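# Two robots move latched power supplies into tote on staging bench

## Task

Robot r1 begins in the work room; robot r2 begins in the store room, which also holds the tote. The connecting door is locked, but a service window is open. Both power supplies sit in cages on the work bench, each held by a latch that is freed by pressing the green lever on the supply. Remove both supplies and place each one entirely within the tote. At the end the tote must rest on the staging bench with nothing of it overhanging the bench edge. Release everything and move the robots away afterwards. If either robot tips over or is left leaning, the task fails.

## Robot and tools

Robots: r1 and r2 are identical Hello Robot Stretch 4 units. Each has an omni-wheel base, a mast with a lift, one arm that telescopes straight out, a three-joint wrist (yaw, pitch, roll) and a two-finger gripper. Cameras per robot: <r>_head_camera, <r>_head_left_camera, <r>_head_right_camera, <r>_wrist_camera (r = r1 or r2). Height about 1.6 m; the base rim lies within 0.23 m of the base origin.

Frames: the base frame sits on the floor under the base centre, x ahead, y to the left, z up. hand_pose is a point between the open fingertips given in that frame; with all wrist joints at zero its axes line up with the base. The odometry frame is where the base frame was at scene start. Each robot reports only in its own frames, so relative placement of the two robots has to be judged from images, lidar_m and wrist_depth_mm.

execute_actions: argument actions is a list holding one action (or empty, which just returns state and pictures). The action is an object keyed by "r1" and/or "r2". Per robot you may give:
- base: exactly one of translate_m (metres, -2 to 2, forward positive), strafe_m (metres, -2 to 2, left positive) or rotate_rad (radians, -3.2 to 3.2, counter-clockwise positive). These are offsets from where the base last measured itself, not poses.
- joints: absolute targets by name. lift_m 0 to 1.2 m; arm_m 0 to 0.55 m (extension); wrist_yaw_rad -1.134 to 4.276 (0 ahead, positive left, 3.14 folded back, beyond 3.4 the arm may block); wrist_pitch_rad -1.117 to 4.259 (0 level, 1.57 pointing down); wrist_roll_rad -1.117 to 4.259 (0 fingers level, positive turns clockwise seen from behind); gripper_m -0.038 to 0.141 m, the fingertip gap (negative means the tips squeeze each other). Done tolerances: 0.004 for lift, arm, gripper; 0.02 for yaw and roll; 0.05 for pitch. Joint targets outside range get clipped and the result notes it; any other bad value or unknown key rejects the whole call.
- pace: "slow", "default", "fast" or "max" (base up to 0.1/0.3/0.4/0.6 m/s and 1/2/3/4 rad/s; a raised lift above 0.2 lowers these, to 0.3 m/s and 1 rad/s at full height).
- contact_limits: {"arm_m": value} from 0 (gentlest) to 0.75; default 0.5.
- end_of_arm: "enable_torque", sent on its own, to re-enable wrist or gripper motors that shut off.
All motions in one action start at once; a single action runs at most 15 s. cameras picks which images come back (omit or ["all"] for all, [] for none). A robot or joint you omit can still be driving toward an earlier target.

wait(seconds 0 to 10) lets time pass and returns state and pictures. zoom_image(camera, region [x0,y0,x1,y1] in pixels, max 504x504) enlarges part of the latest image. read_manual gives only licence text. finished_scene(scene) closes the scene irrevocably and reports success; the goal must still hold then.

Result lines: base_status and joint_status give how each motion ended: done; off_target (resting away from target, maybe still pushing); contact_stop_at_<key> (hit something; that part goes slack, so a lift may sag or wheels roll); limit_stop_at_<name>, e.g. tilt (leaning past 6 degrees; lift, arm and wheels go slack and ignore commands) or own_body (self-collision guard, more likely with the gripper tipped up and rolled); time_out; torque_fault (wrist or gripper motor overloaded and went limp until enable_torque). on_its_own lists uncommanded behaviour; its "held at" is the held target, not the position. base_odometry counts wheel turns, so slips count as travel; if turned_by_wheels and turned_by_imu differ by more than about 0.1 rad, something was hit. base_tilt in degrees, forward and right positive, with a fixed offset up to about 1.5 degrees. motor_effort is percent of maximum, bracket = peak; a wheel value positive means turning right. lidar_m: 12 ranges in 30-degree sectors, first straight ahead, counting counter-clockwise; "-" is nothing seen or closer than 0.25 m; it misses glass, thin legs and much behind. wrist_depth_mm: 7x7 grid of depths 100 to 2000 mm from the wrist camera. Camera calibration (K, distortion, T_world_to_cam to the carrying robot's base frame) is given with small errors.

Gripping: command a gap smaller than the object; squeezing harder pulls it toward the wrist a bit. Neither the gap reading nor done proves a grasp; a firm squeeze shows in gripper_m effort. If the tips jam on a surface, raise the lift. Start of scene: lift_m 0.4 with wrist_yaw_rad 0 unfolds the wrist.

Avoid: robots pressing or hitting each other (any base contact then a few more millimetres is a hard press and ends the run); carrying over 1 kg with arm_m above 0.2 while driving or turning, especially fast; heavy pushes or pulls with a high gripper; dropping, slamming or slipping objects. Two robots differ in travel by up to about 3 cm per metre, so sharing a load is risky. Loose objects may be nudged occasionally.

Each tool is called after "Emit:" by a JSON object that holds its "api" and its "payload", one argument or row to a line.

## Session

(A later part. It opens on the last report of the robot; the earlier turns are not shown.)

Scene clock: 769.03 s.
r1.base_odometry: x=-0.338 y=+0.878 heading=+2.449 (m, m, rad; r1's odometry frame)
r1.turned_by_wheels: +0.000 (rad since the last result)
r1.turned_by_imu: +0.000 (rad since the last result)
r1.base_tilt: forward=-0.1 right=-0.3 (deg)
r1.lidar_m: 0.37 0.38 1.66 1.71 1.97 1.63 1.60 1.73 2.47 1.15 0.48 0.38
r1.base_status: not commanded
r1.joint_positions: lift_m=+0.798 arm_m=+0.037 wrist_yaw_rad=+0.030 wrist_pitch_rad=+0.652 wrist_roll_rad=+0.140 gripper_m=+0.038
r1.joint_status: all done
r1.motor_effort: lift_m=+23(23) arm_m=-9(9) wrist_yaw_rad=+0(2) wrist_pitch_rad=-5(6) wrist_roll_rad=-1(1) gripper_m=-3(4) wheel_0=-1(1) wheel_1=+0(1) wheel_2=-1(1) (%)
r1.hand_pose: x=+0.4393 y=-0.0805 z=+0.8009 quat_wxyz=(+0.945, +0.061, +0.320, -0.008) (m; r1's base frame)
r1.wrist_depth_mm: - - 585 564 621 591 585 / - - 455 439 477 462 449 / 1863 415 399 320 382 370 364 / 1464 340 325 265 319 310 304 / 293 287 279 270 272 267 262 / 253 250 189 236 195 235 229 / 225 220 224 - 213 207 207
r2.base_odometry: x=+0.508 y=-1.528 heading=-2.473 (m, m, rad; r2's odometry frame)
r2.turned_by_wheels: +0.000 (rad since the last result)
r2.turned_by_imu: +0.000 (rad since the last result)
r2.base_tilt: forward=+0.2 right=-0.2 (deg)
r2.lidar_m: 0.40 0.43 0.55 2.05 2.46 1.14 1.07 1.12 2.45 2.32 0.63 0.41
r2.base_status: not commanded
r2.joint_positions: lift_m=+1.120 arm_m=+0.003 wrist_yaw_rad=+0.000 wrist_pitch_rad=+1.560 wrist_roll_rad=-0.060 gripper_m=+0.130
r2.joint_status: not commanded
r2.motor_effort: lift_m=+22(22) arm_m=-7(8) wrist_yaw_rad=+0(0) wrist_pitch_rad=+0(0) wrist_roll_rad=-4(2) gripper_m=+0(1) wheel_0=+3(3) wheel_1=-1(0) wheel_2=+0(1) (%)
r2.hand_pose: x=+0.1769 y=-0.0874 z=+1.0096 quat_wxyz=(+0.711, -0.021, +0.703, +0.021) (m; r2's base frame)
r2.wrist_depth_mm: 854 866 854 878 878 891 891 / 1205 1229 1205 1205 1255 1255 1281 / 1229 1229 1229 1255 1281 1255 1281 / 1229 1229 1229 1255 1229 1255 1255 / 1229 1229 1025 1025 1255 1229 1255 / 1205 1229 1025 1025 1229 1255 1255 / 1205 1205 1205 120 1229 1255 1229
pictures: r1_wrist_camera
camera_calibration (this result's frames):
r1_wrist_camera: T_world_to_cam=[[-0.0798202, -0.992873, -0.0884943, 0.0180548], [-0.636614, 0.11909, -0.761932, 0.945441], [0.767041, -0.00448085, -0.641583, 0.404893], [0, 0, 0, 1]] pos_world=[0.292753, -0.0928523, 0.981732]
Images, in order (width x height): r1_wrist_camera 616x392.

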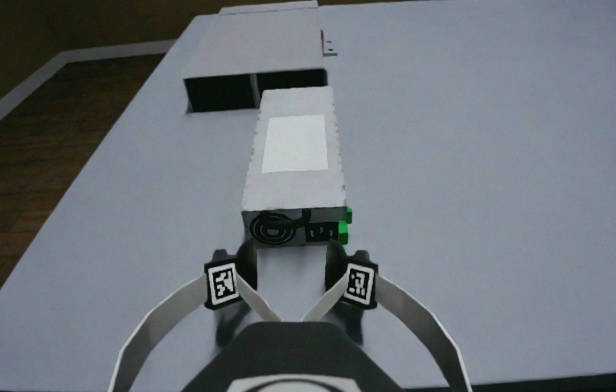

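Emit:
{"api": "execute_actions", "payload": {
  "actions": [
    {"r1":{"joints":{"lift_m":0.97,"gripper_m":0.13,"wrist_yaw_rad":0},"pace":"fast"}}
  ],
  "cameras": []
}}

Emit:
{"api": "execute_actions", "payload": {
  "actions": [
    {"r1":{"joints":{"wrist_pitch_rad":1.55,"wrist_roll_rad":0.07,"arm_m":0.402},"pace":"fast"}}
  ],
  "cameras": ["r1_wrist_camera"]
}}

Scene clock: 771.00 s.
r1.base_odometry: x=-0.338 y=+0.878 heading=+2.449 (m, m, rad; r1's odometry frame)
r1.turned_by_wheels: +0.000 (rad since the last result)
r1.turned_by_imu: +0.000 (rad since the last result)
r1.base_tilt: forward=-0.1 right=-0.4 (deg)
r1.lidar_m: 0.35 0.40 1.72 1.68 1.97 1.65 1.62 1.73 2.46 1.17 0.51 0.38
r1.base_status: not commanded
r1.joint_positions: lift_m=+0.970 arm_m=+0.037 wrist_yaw_rad=+0.000 wrist_pitch_rad=+0.652 wrist_roll_rad=+0.140 gripper_m=+0.130
r1.joint_status: all done
r1.motor_effort: lift_m=+23(24) arm_m=-9(9) wrist_yaw_rad=-2(4) wrist_pitch_rad=-6(6) wrist_roll_rad=-1(1) gripper_m=-1(3) wheel_0=-1(1) wheel_1=+1(1) wheel_2=-1(1) (%)
r1.hand_pose: x=+0.4368 y=-0.0874 z=+0.9730 quat_wxyz=(+0.945, +0.066, +0.319, -0.022) (m; r1's base frame)
r1.wrist_depth_mm: - - - - - - - / - - - 891 842 831 798 / - - 668 647 683 661 640 / 1756 1808 564 549 569 559 549 / 1499 1397 504 459 484 477 466 / 1308 433 418 379 410 415 407 / 1160 404 399 - 384 373 366
r2.base_odometry: x=+0.508 y=-1.528 heading=-2.473 (m, m, rad; r2's odometry frame)
r2.turned_by_wheels: +0.000 (rad since the last result)
r2.turned_by_imu: +0.000 (rad since the last result)
r2.base_tilt: forward=+0.1 right=-0.2 (deg)
r2.lidar_m: 0.40 0.39 0.56 2.09 2.45 1.14 1.05 1.12 2.44 2.32 0.63 0.46
r2.base_status: not commanded
r2.joint_positions: lift_m=+1.120 arm_m=+0.003 wrist_yaw_rad=+0.000 wrist_pitch_rad=+1.560 wrist_roll_rad=-0.060 gripper_m=+0.130
r2.joint_status: not commanded
r2.motor_effort: lift_m=+22(22) arm_m=-7(7) wrist_yaw_rad=+0(1) wrist_pitch_rad=-1(1) wrist_roll_rad=+0(4) gripper_m=-1(0) wheel_0=+3(3) wheel_1=-1(1) wheel_2=+0(0) (%)
r2.hand_pose: x=+0.1769 y=-0.0874 z=+1.0096 quat_wxyz=(+0.711, -0.021, +0.703, +0.021) (m; r2's base frame)
r2.wrist_depth_mm: 854 866 866 866 878 878 904 / 1205 1229 1229 1229 1205 1255 1281 / 1229 1229 1255 1229 1255 1281 1281 / 1229 1205 1255 1255 1255 1255 1255 / 1229 1229 1008 1025 1229 1255 1255 / 1205 1205 1025 1008 1229 1229 1255 / 1229 1229 1229 120 1255 1255 1255
pictures: none
No camera images: the call's "cameras" was empty. Leave "cameras" out to get every camera's image.

Scene clock: 772.83 s.
r1.base_odometry: x=-0.338 y=+0.878 heading=+2.449 (m, m, rad; r1's odometry frame)
r1.turned_by_wheels: +0.000 (rad since the last result)
r1.turned_by_imu: +0.000 (rad since the last result)
r1.base_tilt: forward=+0.0 right=-0.4 (deg)
r1.lidar_m: 0.36 0.41 1.73 1.70 1.92 1.65 1.59 1.73 2.48 1.20 0.48 0.37
r1.base_status: not commanded
r1.joint_positions: lift_m=+0.970 arm_m=+0.400 wrist_yaw_rad=+0.000 wrist_pitch_rad=+1.550 wrist_roll_rad=+0.070 gripper_m=+0.130
r1.joint_status: all done
r1.motor_effort: lift_m=+23(22) arm_m=+8(10) wrist_yaw_rad=-1(0) wrist_pitch_rad=+0(2) wrist_roll_rad=-2(3) gripper_m=+1(0) wheel_0=-1(1) wheel_1=+0(1) wheel_2=-1(1) (%)
r1.hand_pose: x=+0.5774 y=-0.0874 z=+0.8596 quat_wxyz=(+0.714, +0.025, +0.699, -0.024) (m; r1's base frame)
r1.wrist_depth_mm: 306 264 265 268 317 320 325 / 306 307 309 314 319 324 325 / 307 310 314 278 324 325 329 / 310 312 317 282 324 327 330 / 315 315 320 283 324 329 332 / 315 319 319 283 329 332 336 / 320 320 324 - 332 334 340
r2.base_odometry: x=+0.508 y=-1.528 heading=-2.473 (m, m, rad; r2's odometry frame)
r2.turned_by_wheels: +0.000 (rad since the last result)
r2.turned_by_imu: +0.000 (rad since the last result)
r2.base_tilt: forward=+0.1 right=-0.2 (deg)
r2.lidar_m: 0.38 0.41 0.56 2.07 2.48 1.16 1.05 1.13 2.47 2.33 0.65 0.45
r2.base_status: not commanded
r2.joint_positions: lift_m=+1.120 arm_m=+0.003 wrist_yaw_rad=+0.000 wrist_pitch_rad=+1.560 wrist_roll_rad=-0.060 gripper_m=+0.130
r2.joint_status: not commanded
r2.motor_effort: lift_m=+22(22) arm_m=-8(7) wrist_yaw_rad=+0(1) wrist_pitch_rad=-1(1) wrist_roll_rad=-2(2) gripper_m=-1(1) wheel_0=+3(3) wheel_1=+0(1) wheel_2=+0(0) (%)
r2.hand_pose: x=+0.1769 y=-0.0874 z=+1.0096 quat_wxyz=(+0.711, -0.021, +0.703, +0.021) (m; r2's base frame)
r2.wrist_depth_mm: 866 866 854 866 878 878 904 / 1205 1205 1182 1229 1229 1255 1281 / 1229 1229 1229 1255 1281 1255 1281 / 1229 1229 1229 1229 1281 1255 1255 / 1229 1229 1025 1025 1255 1255 1229 / 1205 1205 1025 1008 1229 1229 1229 / 1205 1229 1229 120 1229 1229 1255
pictures: r1_wrist_camera
camera_calibration (this result's frames):
r1_wrist_camera: T_world_to_cam=[[-0.0679686, -0.997174, 0.0320093, -0.0834066], [-0.997444, 0.0686259, 0.0199027, 0.610757], [-0.0220431, -0.0305748, -0.999289, 1.09739], [0, 0, 0, 1]] pos_world=[0.627717, -0.0915323, 1.08712]
Images, in order (width x height): r1_wrist_camera 616x392.

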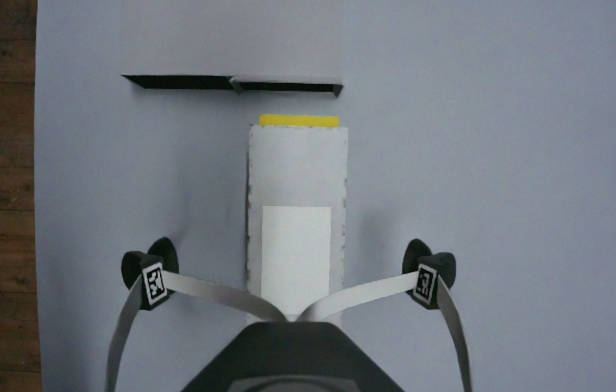

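Emit:
{"api": "execute_actions", "payload": {
  "actions": [
    {"r1":{"base":{"strafe_m":-0.004},"joints":{"wrist_roll_rad":0.09,"lift_m":0.897,"gripper_m":0.10}}}
  ],
  "cameras": []
}}

Emit:
{"api": "execute_actions", "payload": {
  "actions": [
    {"r1":{"joints":{"gripper_m":0.0}}}
  ],
  "cameras": ["r1_wrist_camera"]
}}

Emit:
{"api": "execute_actions", "payload": {
  "actions": [
    {"r1":{"joints":{"lift_m":1.10,"arm_m":0.05}}}
  ],
  "cameras": []
}}

Emit:
{"api": "execute_actions", "payload": {
  "actions": [
    {"r1":{"base":{"rotate_rad":1.56},"pace":"slow"}}
  ],
  "cameras": []
}}

Emit:
{"api": "execute_actions", "payload": {
  "actions": [
    {"r1":{"base":{"translate_m":1.1}}}
  ],
  "cameras": []
}}

Emit:
{"api": "execute_actions", "payload": {
  "actions": [
    {"r1":{"base":{"strafe_m":-0.62}}}
  ],
  "cameras": ["r1_head_camera","r1_wrist_camera"]
}}

Scene clock: 774.40 s.
r1.base_odometry: x=-0.336 y=+0.881 heading=+2.449 (m, m, rad; r1's odometry frame)
r1.turned_by_wheels: +0.000 (rad since the last result)
r1.turned_by_imu: +0.000 (rad since the last result)
r1.base_tilt: forward=+0.0 right=-0.4 (deg)
r1.lidar_m: 0.36 0.39 1.69 1.68 1.95 1.67 1.61 1.72 2.46 1.18 0.52 0.39
r1.base_status: done
r1.joint_positions: lift_m=+0.897 arm_m=+0.400 wrist_yaw_rad=+0.000 wrist_pitch_rad=+1.550 wrist_roll_rad=+0.090 gripper_m=+0.100
r1.joint_status: all done
r1.motor_effort: lift_m=+17(21) arm_m=+8(9) wrist_yaw_rad=-1(2) wrist_pitch_rad=+0(1) wrist_roll_rad=-1(1) gripper_m=+0(0) wheel_0=+0(6) wheel_1=-1(7) wheel_2=+0(0) (%)
r1.hand_pose: x=+0.5774 y=-0.0874 z=+0.7870 quat_wxyz=(+0.714, +0.032, +0.699, -0.031) (m; r1's base frame)
r1.wrist_depth_mm: 215 194 196 197 246 249 250 / 236 238 242 245 248 249 252 / 238 243 241 206 250 252 254 / 240 245 244 208 250 255 256 / 242 244 209 208 253 256 258 / 245 247 210 211 255 257 258 / 247 249 251 - 257 259 262
r2.base_odometry: x=+0.508 y=-1.528 heading=-2.473 (m, m, rad; r2's odometry frame)
r2.turned_by_wheels: +0.000 (rad since the last result)
r2.turned_by_imu: +0.000 (rad since the last result)
r2.base_tilt: forward=+0.1 right=-0.3 (deg)
r2.lidar_m: 0.40 0.42 0.55 2.10 2.48 1.15 1.06 1.13 2.46 2.33 0.62 0.45
r2.base_status: not commanded
r2.joint_positions: lift_m=+1.120 arm_m=+0.003 wrist_yaw_rad=+0.000 wrist_pitch_rad=+1.560 wrist_roll_rad=-0.060 gripper_m=+0.130
r2.joint_status: not commanded
r2.motor_effort: lift_m=+22(22) arm_m=-7(7) wrist_yaw_rad=+0(0) wrist_pitch_rad=+0(0) wrist_roll_rad=-2(2) gripper_m=+0(0) wheel_0=+3(3) wheel_1=-1(1) wheel_2=+0(0) (%)
r2.hand_pose: x=+0.1769 y=-0.0874 z=+1.0096 quat_wxyz=(+0.711, -0.021, +0.703, +0.021) (m; r2's base frame)
r2.wrist_depth_mm: 866 866 878 878 878 891 904 / 1205 1205 1205 1255 1255 1255 1255 / 1229 1229 1229 1281 1255 1255 1255 / 1229 1229 1255 1255 1255 1255 1281 / 1229 1205 1025 1025 1229 1255 1281 / 1205 1229 1008 1008 1229 1229 1255 / 1205 1229 1229 120 1229 1255 1255
pictures: none
No camera images: the call's "cameras" was empty. Leave "cameras" out to get every camera's image.

Scene clock: 776.20 s.
r1.base_odometry: x=-0.336 y=+0.881 heading=+2.449 (m, m, rad; r1's odometry frame)
r1.turned_by_wheels: +0.000 (rad since the last result)
r1.turned_by_imu: +0.000 (rad since the last result)
r1.base_tilt: forward=-0.1 right=-0.3 (deg)
r1.lidar_m: 0.37 0.40 1.70 1.70 1.96 1.64 1.60 1.72 2.46 1.17 0.52 0.37
r1.base_status: not commanded
r1.joint_positions: lift_m=+0.897 arm_m=+0.400 wrist_yaw_rad=+0.000 wrist_pitch_rad=+1.550 wrist_roll_rad=+0.090 gripper_m=+0.001
r1.joint_status: all done
r1.motor_effort: lift_m=+20(20) arm_m=+9(8) wrist_yaw_rad=-3(3) wrist_pitch_rad=-1(1) wrist_roll_rad=-3(0) gripper_m=-31(31) wheel_0=+0(0) wheel_1=-1(1) wheel_2=+0(0) (%)
r1.hand_pose: x=+0.5774 y=-0.0874 z=+0.7867 quat_wxyz=(+0.714, +0.032, +0.699, -0.031) (m; r1's base frame)
r1.wrist_depth_mm: 215 191 193 196 243 245 247 / 236 236 239 240 246 248 249 / 236 238 186 186 247 249 251 / 238 241 186 187 249 252 253 / 240 242 188 189 250 252 255 / 241 174 189 190 187 255 258 / 245 248 249 - 255 257 260
r2.base_odometry: x=+0.508 y=-1.528 heading=-2.473 (m, m, rad; r2's odometry frame)
r2.turned_by_wheels: +0.000 (rad since the last result)
r2.turned_by_imu: +0.000 (rad since the last result)
r2.base_tilt: forward=+0.1 right=-0.2 (deg)
r2.lidar_m: 0.40 0.43 0.54 2.06 2.46 1.12 1.07 1.10 2.45 2.31 0.63 0.41
r2.base_status: not commanded
r2.joint_positions: lift_m=+1.120 arm_m=+0.003 wrist_yaw_rad=+0.000 wrist_pitch_rad=+1.560 wrist_roll_rad=-0.060 gripper_m=+0.130
r2.joint_status: not commanded
r2.motor_effort: lift_m=+22(22) arm_m=-7(7) wrist_yaw_rad=+0(1) wrist_pitch_rad=+0(1) wrist_roll_rad=-4(3) gripper_m=+0(1) wheel_0=+3(3) wheel_1=-1(1) wheel_2=+0(0) (%)
r2.hand_pose: x=+0.1769 y=-0.0874 z=+1.0096 quat_wxyz=(+0.711, -0.021, +0.703, +0.021) (m; r2's base frame)
r2.wrist_depth_mm: 866 866 866 878 878 891 904 / 1205 1205 1229 1205 1229 1255 1281 / 1255 1255 1229 1255 1255 1281 1255 / 1229 1229 1255 1255 1229 1229 1255 / 1229 1229 1025 1042 1255 1229 1255 / 1205 1229 1025 1008 1229 1229 1255 / 1205 1182 1205 119 1229 1255 1229
pictures: r1_wrist_camera
camera_calibration (this result's frames):
r1_wrist_camera: T_world_to_cam=[[-0.0876271, -0.995652, 0.0316152, -0.0692862], [-0.995892, 0.0882866, 0.0201045, 0.612817], [-0.0228083, -0.0297236, -0.999298, 1.02513], [0, 0, 0, 1]] pos_world=[0.62761, -0.0926179, 1.01428]
Images, in order (width x height): r1_wrist_camera 616x392.

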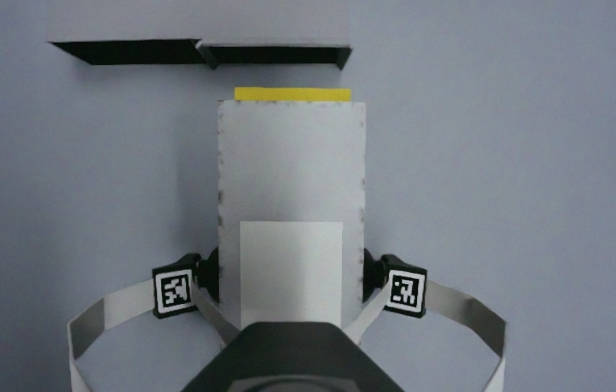

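Scene clock: 778.37 s.
r1.base_odometry: x=-0.336 y=+0.881 heading=+2.449 (m, m, rad; r1's odometry frame)
r1.turned_by_wheels: +0.000 (rad since the last result)
r1.turned_by_imu: +0.000 (rad since the last result)
r1.base_tilt: forward=-0.1 right=-0.3 (deg)
r1.lidar_m: 0.37 0.39 1.70 1.69 1.96 1.64 1.60 1.70 2.46 1.15 0.50 0.33
r1.base_status: not commanded
r1.joint_positions: lift_m=+1.099 arm_m=+0.052 wrist_yaw_rad=+0.000 wrist_pitch_rad=+1.550 wrist_roll_rad=+0.090 gripper_m=+0.001
r1.joint_status: all done
r1.motor_effort: lift_m=+26(27) arm_m=-9(11) wrist_yaw_rad=+0(2) wrist_pitch_rad=-2(1) wrist_roll_rad=+2(1) gripper_m=-30(32) wheel_0=+0(0) wheel_1=-1(1) wheel_2=+0(0) (%)
r1.hand_pose: x=+0.2283 y=-0.0874 z=+0.9893 quat_wxyz=(+0.714, +0.032, +0.699, -0.032) (m; r1's base frame)
r1.wrist_depth_mm: 1118 433 436 436 445 449 452 / 1160 436 439 442 452 452 455 / 1160 1160 185 186 1229 1229 1229 / 1160 1182 187 187 1205 1205 1229 / 1160 1182 188 189 1205 1229 1229 / 1205 174 189 190 187 1229 1255 / 1182 1205 1205 - 1229 1229 1281
r2.base_odometry: x=+0.508 y=-1.528 heading=-2.473 (m, m, rad; r2's odometry frame)
r2.turned_by_wheels: +0.000 (rad since the last result)
r2.turned_by_imu: +0.001 (rad since the last result)
r2.base_tilt: forward=+0.1 right=-0.2 (deg)
r2.lidar_m: 0.40 0.42 0.55 2.09 2.45 1.14 1.07 1.12 2.46 2.33 0.63 0.43
r2.base_status: not commanded
r2.joint_positions: lift_m=+1.120 arm_m=+0.003 wrist_yaw_rad=+0.000 wrist_pitch_rad=+1.560 wrist_roll_rad=-0.060 gripper_m=+0.130
r2.joint_status: not commanded
r2.motor_effort: lift_m=+22(22) arm_m=-7(7) wrist_yaw_rad=+0(0) wrist_pitch_rad=+0(0) wrist_roll_rad=-3(1) gripper_m=+0(1) wheel_0=+3(3) wheel_1=-1(1) wheel_2=+0(1) (%)
r2.hand_pose: x=+0.1769 y=-0.0874 z=+1.0096 quat_wxyz=(+0.711, -0.021, +0.703, +0.021) (m; r2's base frame)
r2.wrist_depth_mm: 866 854 866 866 878 891 904 / 1205 1205 1229 1229 1229 1229 1281 / 1229 1229 1255 1255 1255 1255 1281 / 1229 1229 1229 1229 1255 1255 1281 / 1229 1255 1025 1025 1255 1255 1255 / 1205 1229 1008 1008 1229 1255 1229 / 1205 1229 1229 120 1255 1229 1255
pictures: none
No camera images: the call's "cameras" was empty. Leave "cameras" out to get every camera's image.

Scene clock: 781.20 s.
r1.base_odometry: x=-0.336 y=+0.881 heading=-2.275 (m, m, rad; r1's odometry frame)
r1.turned_by_wheels: +1.560 (rad since the last result)
r1.turned_by_imu: +1.579 (rad since the last result)
r1.base_tilt: forward=-0.1 right=-0.4 (deg)
r1.lidar_m: 1.73 1.97 1.66 1.62 1.72 2.46 1.26 0.51 0.39 0.36 0.39 0.30
r1.base_status: done
r1.joint_positions: lift_m=+1.100 arm_m=+0.052 wrist_yaw_rad=+0.000 wrist_pitch_rad=+1.550 wrist_roll_rad=+0.090 gripper_m=+0.001
r1.joint_status: not commanded
r1.motor_effort: lift_m=+26(26) arm_m=-9(9) wrist_yaw_rad=-2(1) wrist_pitch_rad=+0(3) wrist_roll_rad=-1(1) gripper_m=-30(31) wheel_0=-1(1) wheel_1=-1(7) wheel_2=-1(5) (%)
r1.hand_pose: x=+0.2285 y=-0.0874 z=+0.9893 quat_wxyz=(+0.714, +0.032, +0.699, -0.031) (m; r1's base frame)
r1.wrist_depth_mm: 1138 1138 1138 1160 1160 1182 1182 / 1160 1160 1160 1160 1182 1182 1229 / 1160 1182 185 187 1182 1229 1229 / 1160 1182 186 188 1182 1205 1229 / 1182 1160 188 189 1205 798 473 / 1182 174 189 190 187 477 473 / 1160 1229 1182 - 1255 1281 473
r2.base_odometry: x=+0.508 y=-1.528 heading=-2.473 (m, m, rad; r2's odometry frame)
r2.turned_by_wheels: +0.000 (rad since the last result)
r2.turned_by_imu: +0.001 (rad since the last result)
r2.base_tilt: forward=+0.1 right=-0.1 (deg)
r2.lidar_m: 0.39 0.41 0.55 2.06 2.48 1.12 1.05 1.13 2.47 2.32 0.66 0.42
r2.base_status: not commanded
r2.joint_positions: lift_m=+1.120 arm_m=+0.003 wrist_yaw_rad=+0.000 wrist_pitch_rad=+1.560 wrist_roll_rad=-0.060 gripper_m=+0.130
r2.joint_status: not commanded
r2.motor_effort: lift_m=+22(22) arm_m=-7(7) wrist_yaw_rad=+0(0) wrist_pitch_rad=+0(0) wrist_roll_rad=-4(1) gripper_m=+0(2) wheel_0=+3(3) wheel_1=+0(1) wheel_2=+0(0) (%)
r2.hand_pose: x=+0.1769 y=-0.0874 z=+1.0096 quat_wxyz=(+0.711, -0.021, +0.703, +0.021) (m; r2's base frame)
r2.wrist_depth_mm: 878 854 854 866 866 891 904 / 1205 1229 1205 1229 1255 1255 1281 / 1229 1255 1255 1255 1255 1281 1281 / 1229 1255 1281 1255 1255 1255 1255 / 1229 1229 1025 1025 1255 1255 1255 / 1229 1205 1025 1025 1229 1255 1255 / 1229 1229 1229 120 1229 1255 1229
pictures: none
No camera images: the call's "cameras" was empty. Leave "cameras" out to get every camera's image.

Scene clock: 786.37 s.
r1.base_odometry: x=-1.048 y=+0.042 heading=-2.274 (m, m, rad; r1's odometry frame)
r1.turned_by_wheels: +0.000 (rad since the last result)
r1.turned_by_imu: +0.002 (rad since the last result)
r1.base_tilt: forward=+0.0 right=-0.4 (deg)
r1.lidar_m: 0.28 0.85 1.20 1.53 1.65 2.34 1.41 1.04 1.42 2.58 0.79 0.32
r1.base_status: done
r1.joint_positions: lift_m=+1.100 arm_m=+0.051 wrist_yaw_rad=+0.000 wrist_pitch_rad=+1.550 wrist_roll_rad=+0.090 gripper_m=+0.001
r1.joint_status: not commanded
r1.motor_effort: lift_m=+25(26) arm_m=-9(9) wrist_yaw_rad=-2(2) wrist_pitch_rad=-1(2) wrist_roll_rad=+0(1) gripper_m=-31(30) wheel_0=+1(6) wheel_1=+1(4) wheel_2=+0(8) (%)
r1.hand_pose: x=+0.2284 y=-0.0874 z=+0.9893 quat_wxyz=(+0.714, +0.032, +0.699, -0.031) (m; r1's base frame)
r1.wrist_depth_mm: 1138 1118 1160 1160 1160 1182 1205 / 1118 1160 1138 1160 1205 1205 1182 / 1160 1182 186 185 1205 1205 1229 / 1138 1182 186 187 1205 1205 1205 / 1182 1182 187 189 1229 1205 1255 / 1182 174 189 190 188 1281 1255 / 1182 1205 1229 - 1255 1255 1255
r2.base_odometry: x=+0.508 y=-1.528 heading=-2.473 (m, m, rad; r2's odometry frame)
r2.turned_by_wheels: +0.000 (rad since the last result)
r2.turned_by_imu: +0.001 (rad since the last result)
r2.base_tilt: forward=+0.2 right=-0.2 (deg)
r2.lidar_m: 0.40 0.43 0.57 2.08 2.47 1.14 1.06 1.12 2.43 2.31 0.65 0.44
r2.base_status: not commanded
r2.joint_positions: lift_m=+1.120 arm_m=+0.003 wrist_yaw_rad=+0.000 wrist_pitch_rad=+1.560 wrist_roll_rad=-0.060 gripper_m=+0.130
r2.joint_status: not commanded
r2.motor_effort: lift_m=+22(22) arm_m=-7(7) wrist_yaw_rad=+0(0) wrist_pitch_rad=-1(1) wrist_roll_rad=-4(2) gripper_m=-1(1) wheel_0=+3(3) wheel_1=-1(1) wheel_2=+0(0) (%)
r2.hand_pose: x=+0.1769 y=-0.0874 z=+1.0096 quat_wxyz=(+0.711, -0.021, +0.703, +0.021) (m; r2's base frame)
r2.wrist_depth_mm: 878 866 866 878 878 878 904 / 1205 1205 1229 1229 1229 1255 1281 / 1229 1255 1255 1255 1255 1255 1255 / 1205 1229 1229 1229 1255 1229 1255 / 1205 1229 1025 1008 1255 1255 1255 / 1205 1229 1008 1008 1255 1229 1255 / 1229 1205 1229 120 1229 1255 1255
pictures: none
No camera images: the call's "cameras" was empty. Leave "cameras" out to get every camera's image.

Scene clock: 789.77 s.
r1.base_odometry: x=-1.520 y=+0.444 heading=-2.274 (m, m, rad; r1's odometry frame)
r1.turned_by_wheels: +0.000 (rad since the last result)
r1.turned_by_imu: +0.003 (rad since the last result)
r1.base_tilt: forward=+0.0 right=-0.4 (deg)
r1.lidar_m: 0.53 0.58 1.19 2.15 2.29 3.31 0.94 1.03 2.62 2.45 0.73 0.32
r1.base_status: done
r1.joint_positions: lift_m=+1.100 arm_m=+0.051 wrist_yaw_rad=+0.000 wrist_pitch_rad=+1.550 wrist_roll_rad=+0.090 gripper_m=+0.001
r1.joint_status: not commanded
r1.motor_effort: lift_m=+25(26) arm_m=-9(8) wrist_yaw_rad=-1(3) wrist_pitch_rad=-1(1) wrist_roll_rad=+1(1) gripper_m=-31(32) wheel_0=-1(11) wheel_1=+1(4) wheel_2=-1(0) (%)
r1.hand_pose: x=+0.2284 y=-0.0874 z=+0.9894 quat_wxyz=(+0.714, +0.032, +0.699, -0.031) (m; r1's base frame)
r1.wrist_depth_mm: 1138 1118 1182 1182 1160 1138 1160 / 1138 1160 1182 1182 1182 1205 1229 / 1160 1138 185 186 1205 1229 1229 / 1160 1160 187 187 1205 1205 1229 / 1138 1160 188 189 1205 1205 1229 / 1205 174 189 190 187 1229 1229 / 1205 1182 1205 - 1229 1255 1255
r2.base_odometry: x=+0.508 y=-1.528 heading=-2.473 (m, m, rad; r2's odometry frame)
r2.turned_by_wheels: +0.000 (rad since the last result)
r2.turned_by_imu: +0.001 (rad since the last result)
r2.base_tilt: forward=+0.1 right=-0.2 (deg)
r2.lidar_m: 0.41 0.44 0.55 2.10 2.45 1.13 1.05 1.10 2.46 2.32 0.64 0.43
r2.base_status: not commanded
r2.joint_positions: lift_m=+1.120 arm_m=+0.003 wrist_yaw_rad=+0.000 wrist_pitch_rad=+1.560 wrist_roll_rad=-0.060 gripper_m=+0.130
r2.joint_status: not commanded
r2.motor_effort: lift_m=+22(22) arm_m=-8(7) wrist_yaw_rad=+0(0) wrist_pitch_rad=+0(1) wrist_roll_rad=-2(1) gripper_m=-1(0) wheel_0=+3(3) wheel_1=-1(1) wheel_2=+0(0) (%)
r2.hand_pose: x=+0.1769 y=-0.0874 z=+1.0096 quat_wxyz=(+0.711, -0.021, +0.703, +0.021) (m; r2's base frame)
r2.wrist_depth_mm: 854 866 854 878 878 891 891 / 1205 1205 1229 1205 1229 1255 1281 / 1255 1255 1255 1255 1255 1281 1281 / 1255 1229 1229 1255 1255 1255 1281 / 1229 1229 1025 1025 1255 1281 1255 / 1205 1229 1025 1025 1229 1229 1255 / 1229 1229 1229 120 1255 1229 1255
pictures: r1_head_camera, r1_wrist_camera
camera_calibration (this result's frames):
r1_wrist_camera: T_world_to_cam=[[-0.0878505, -0.995632, 0.0316156, -0.106221], [-0.995871, 0.0885118, 0.0201601, 0.261137], [-0.0228704, -0.029714, -0.999297, 1.21966], [0, 0, 0, 1]] pos_world=[0.278621, -0.0926303, 1.21689]
Images, in order (width x height): r1_head_camera 420x560, r1_wrist_camera 616x392.

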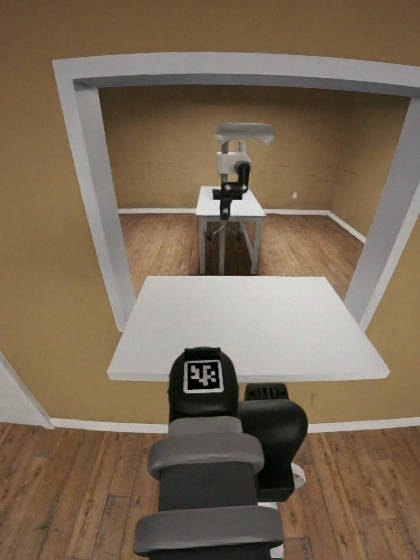

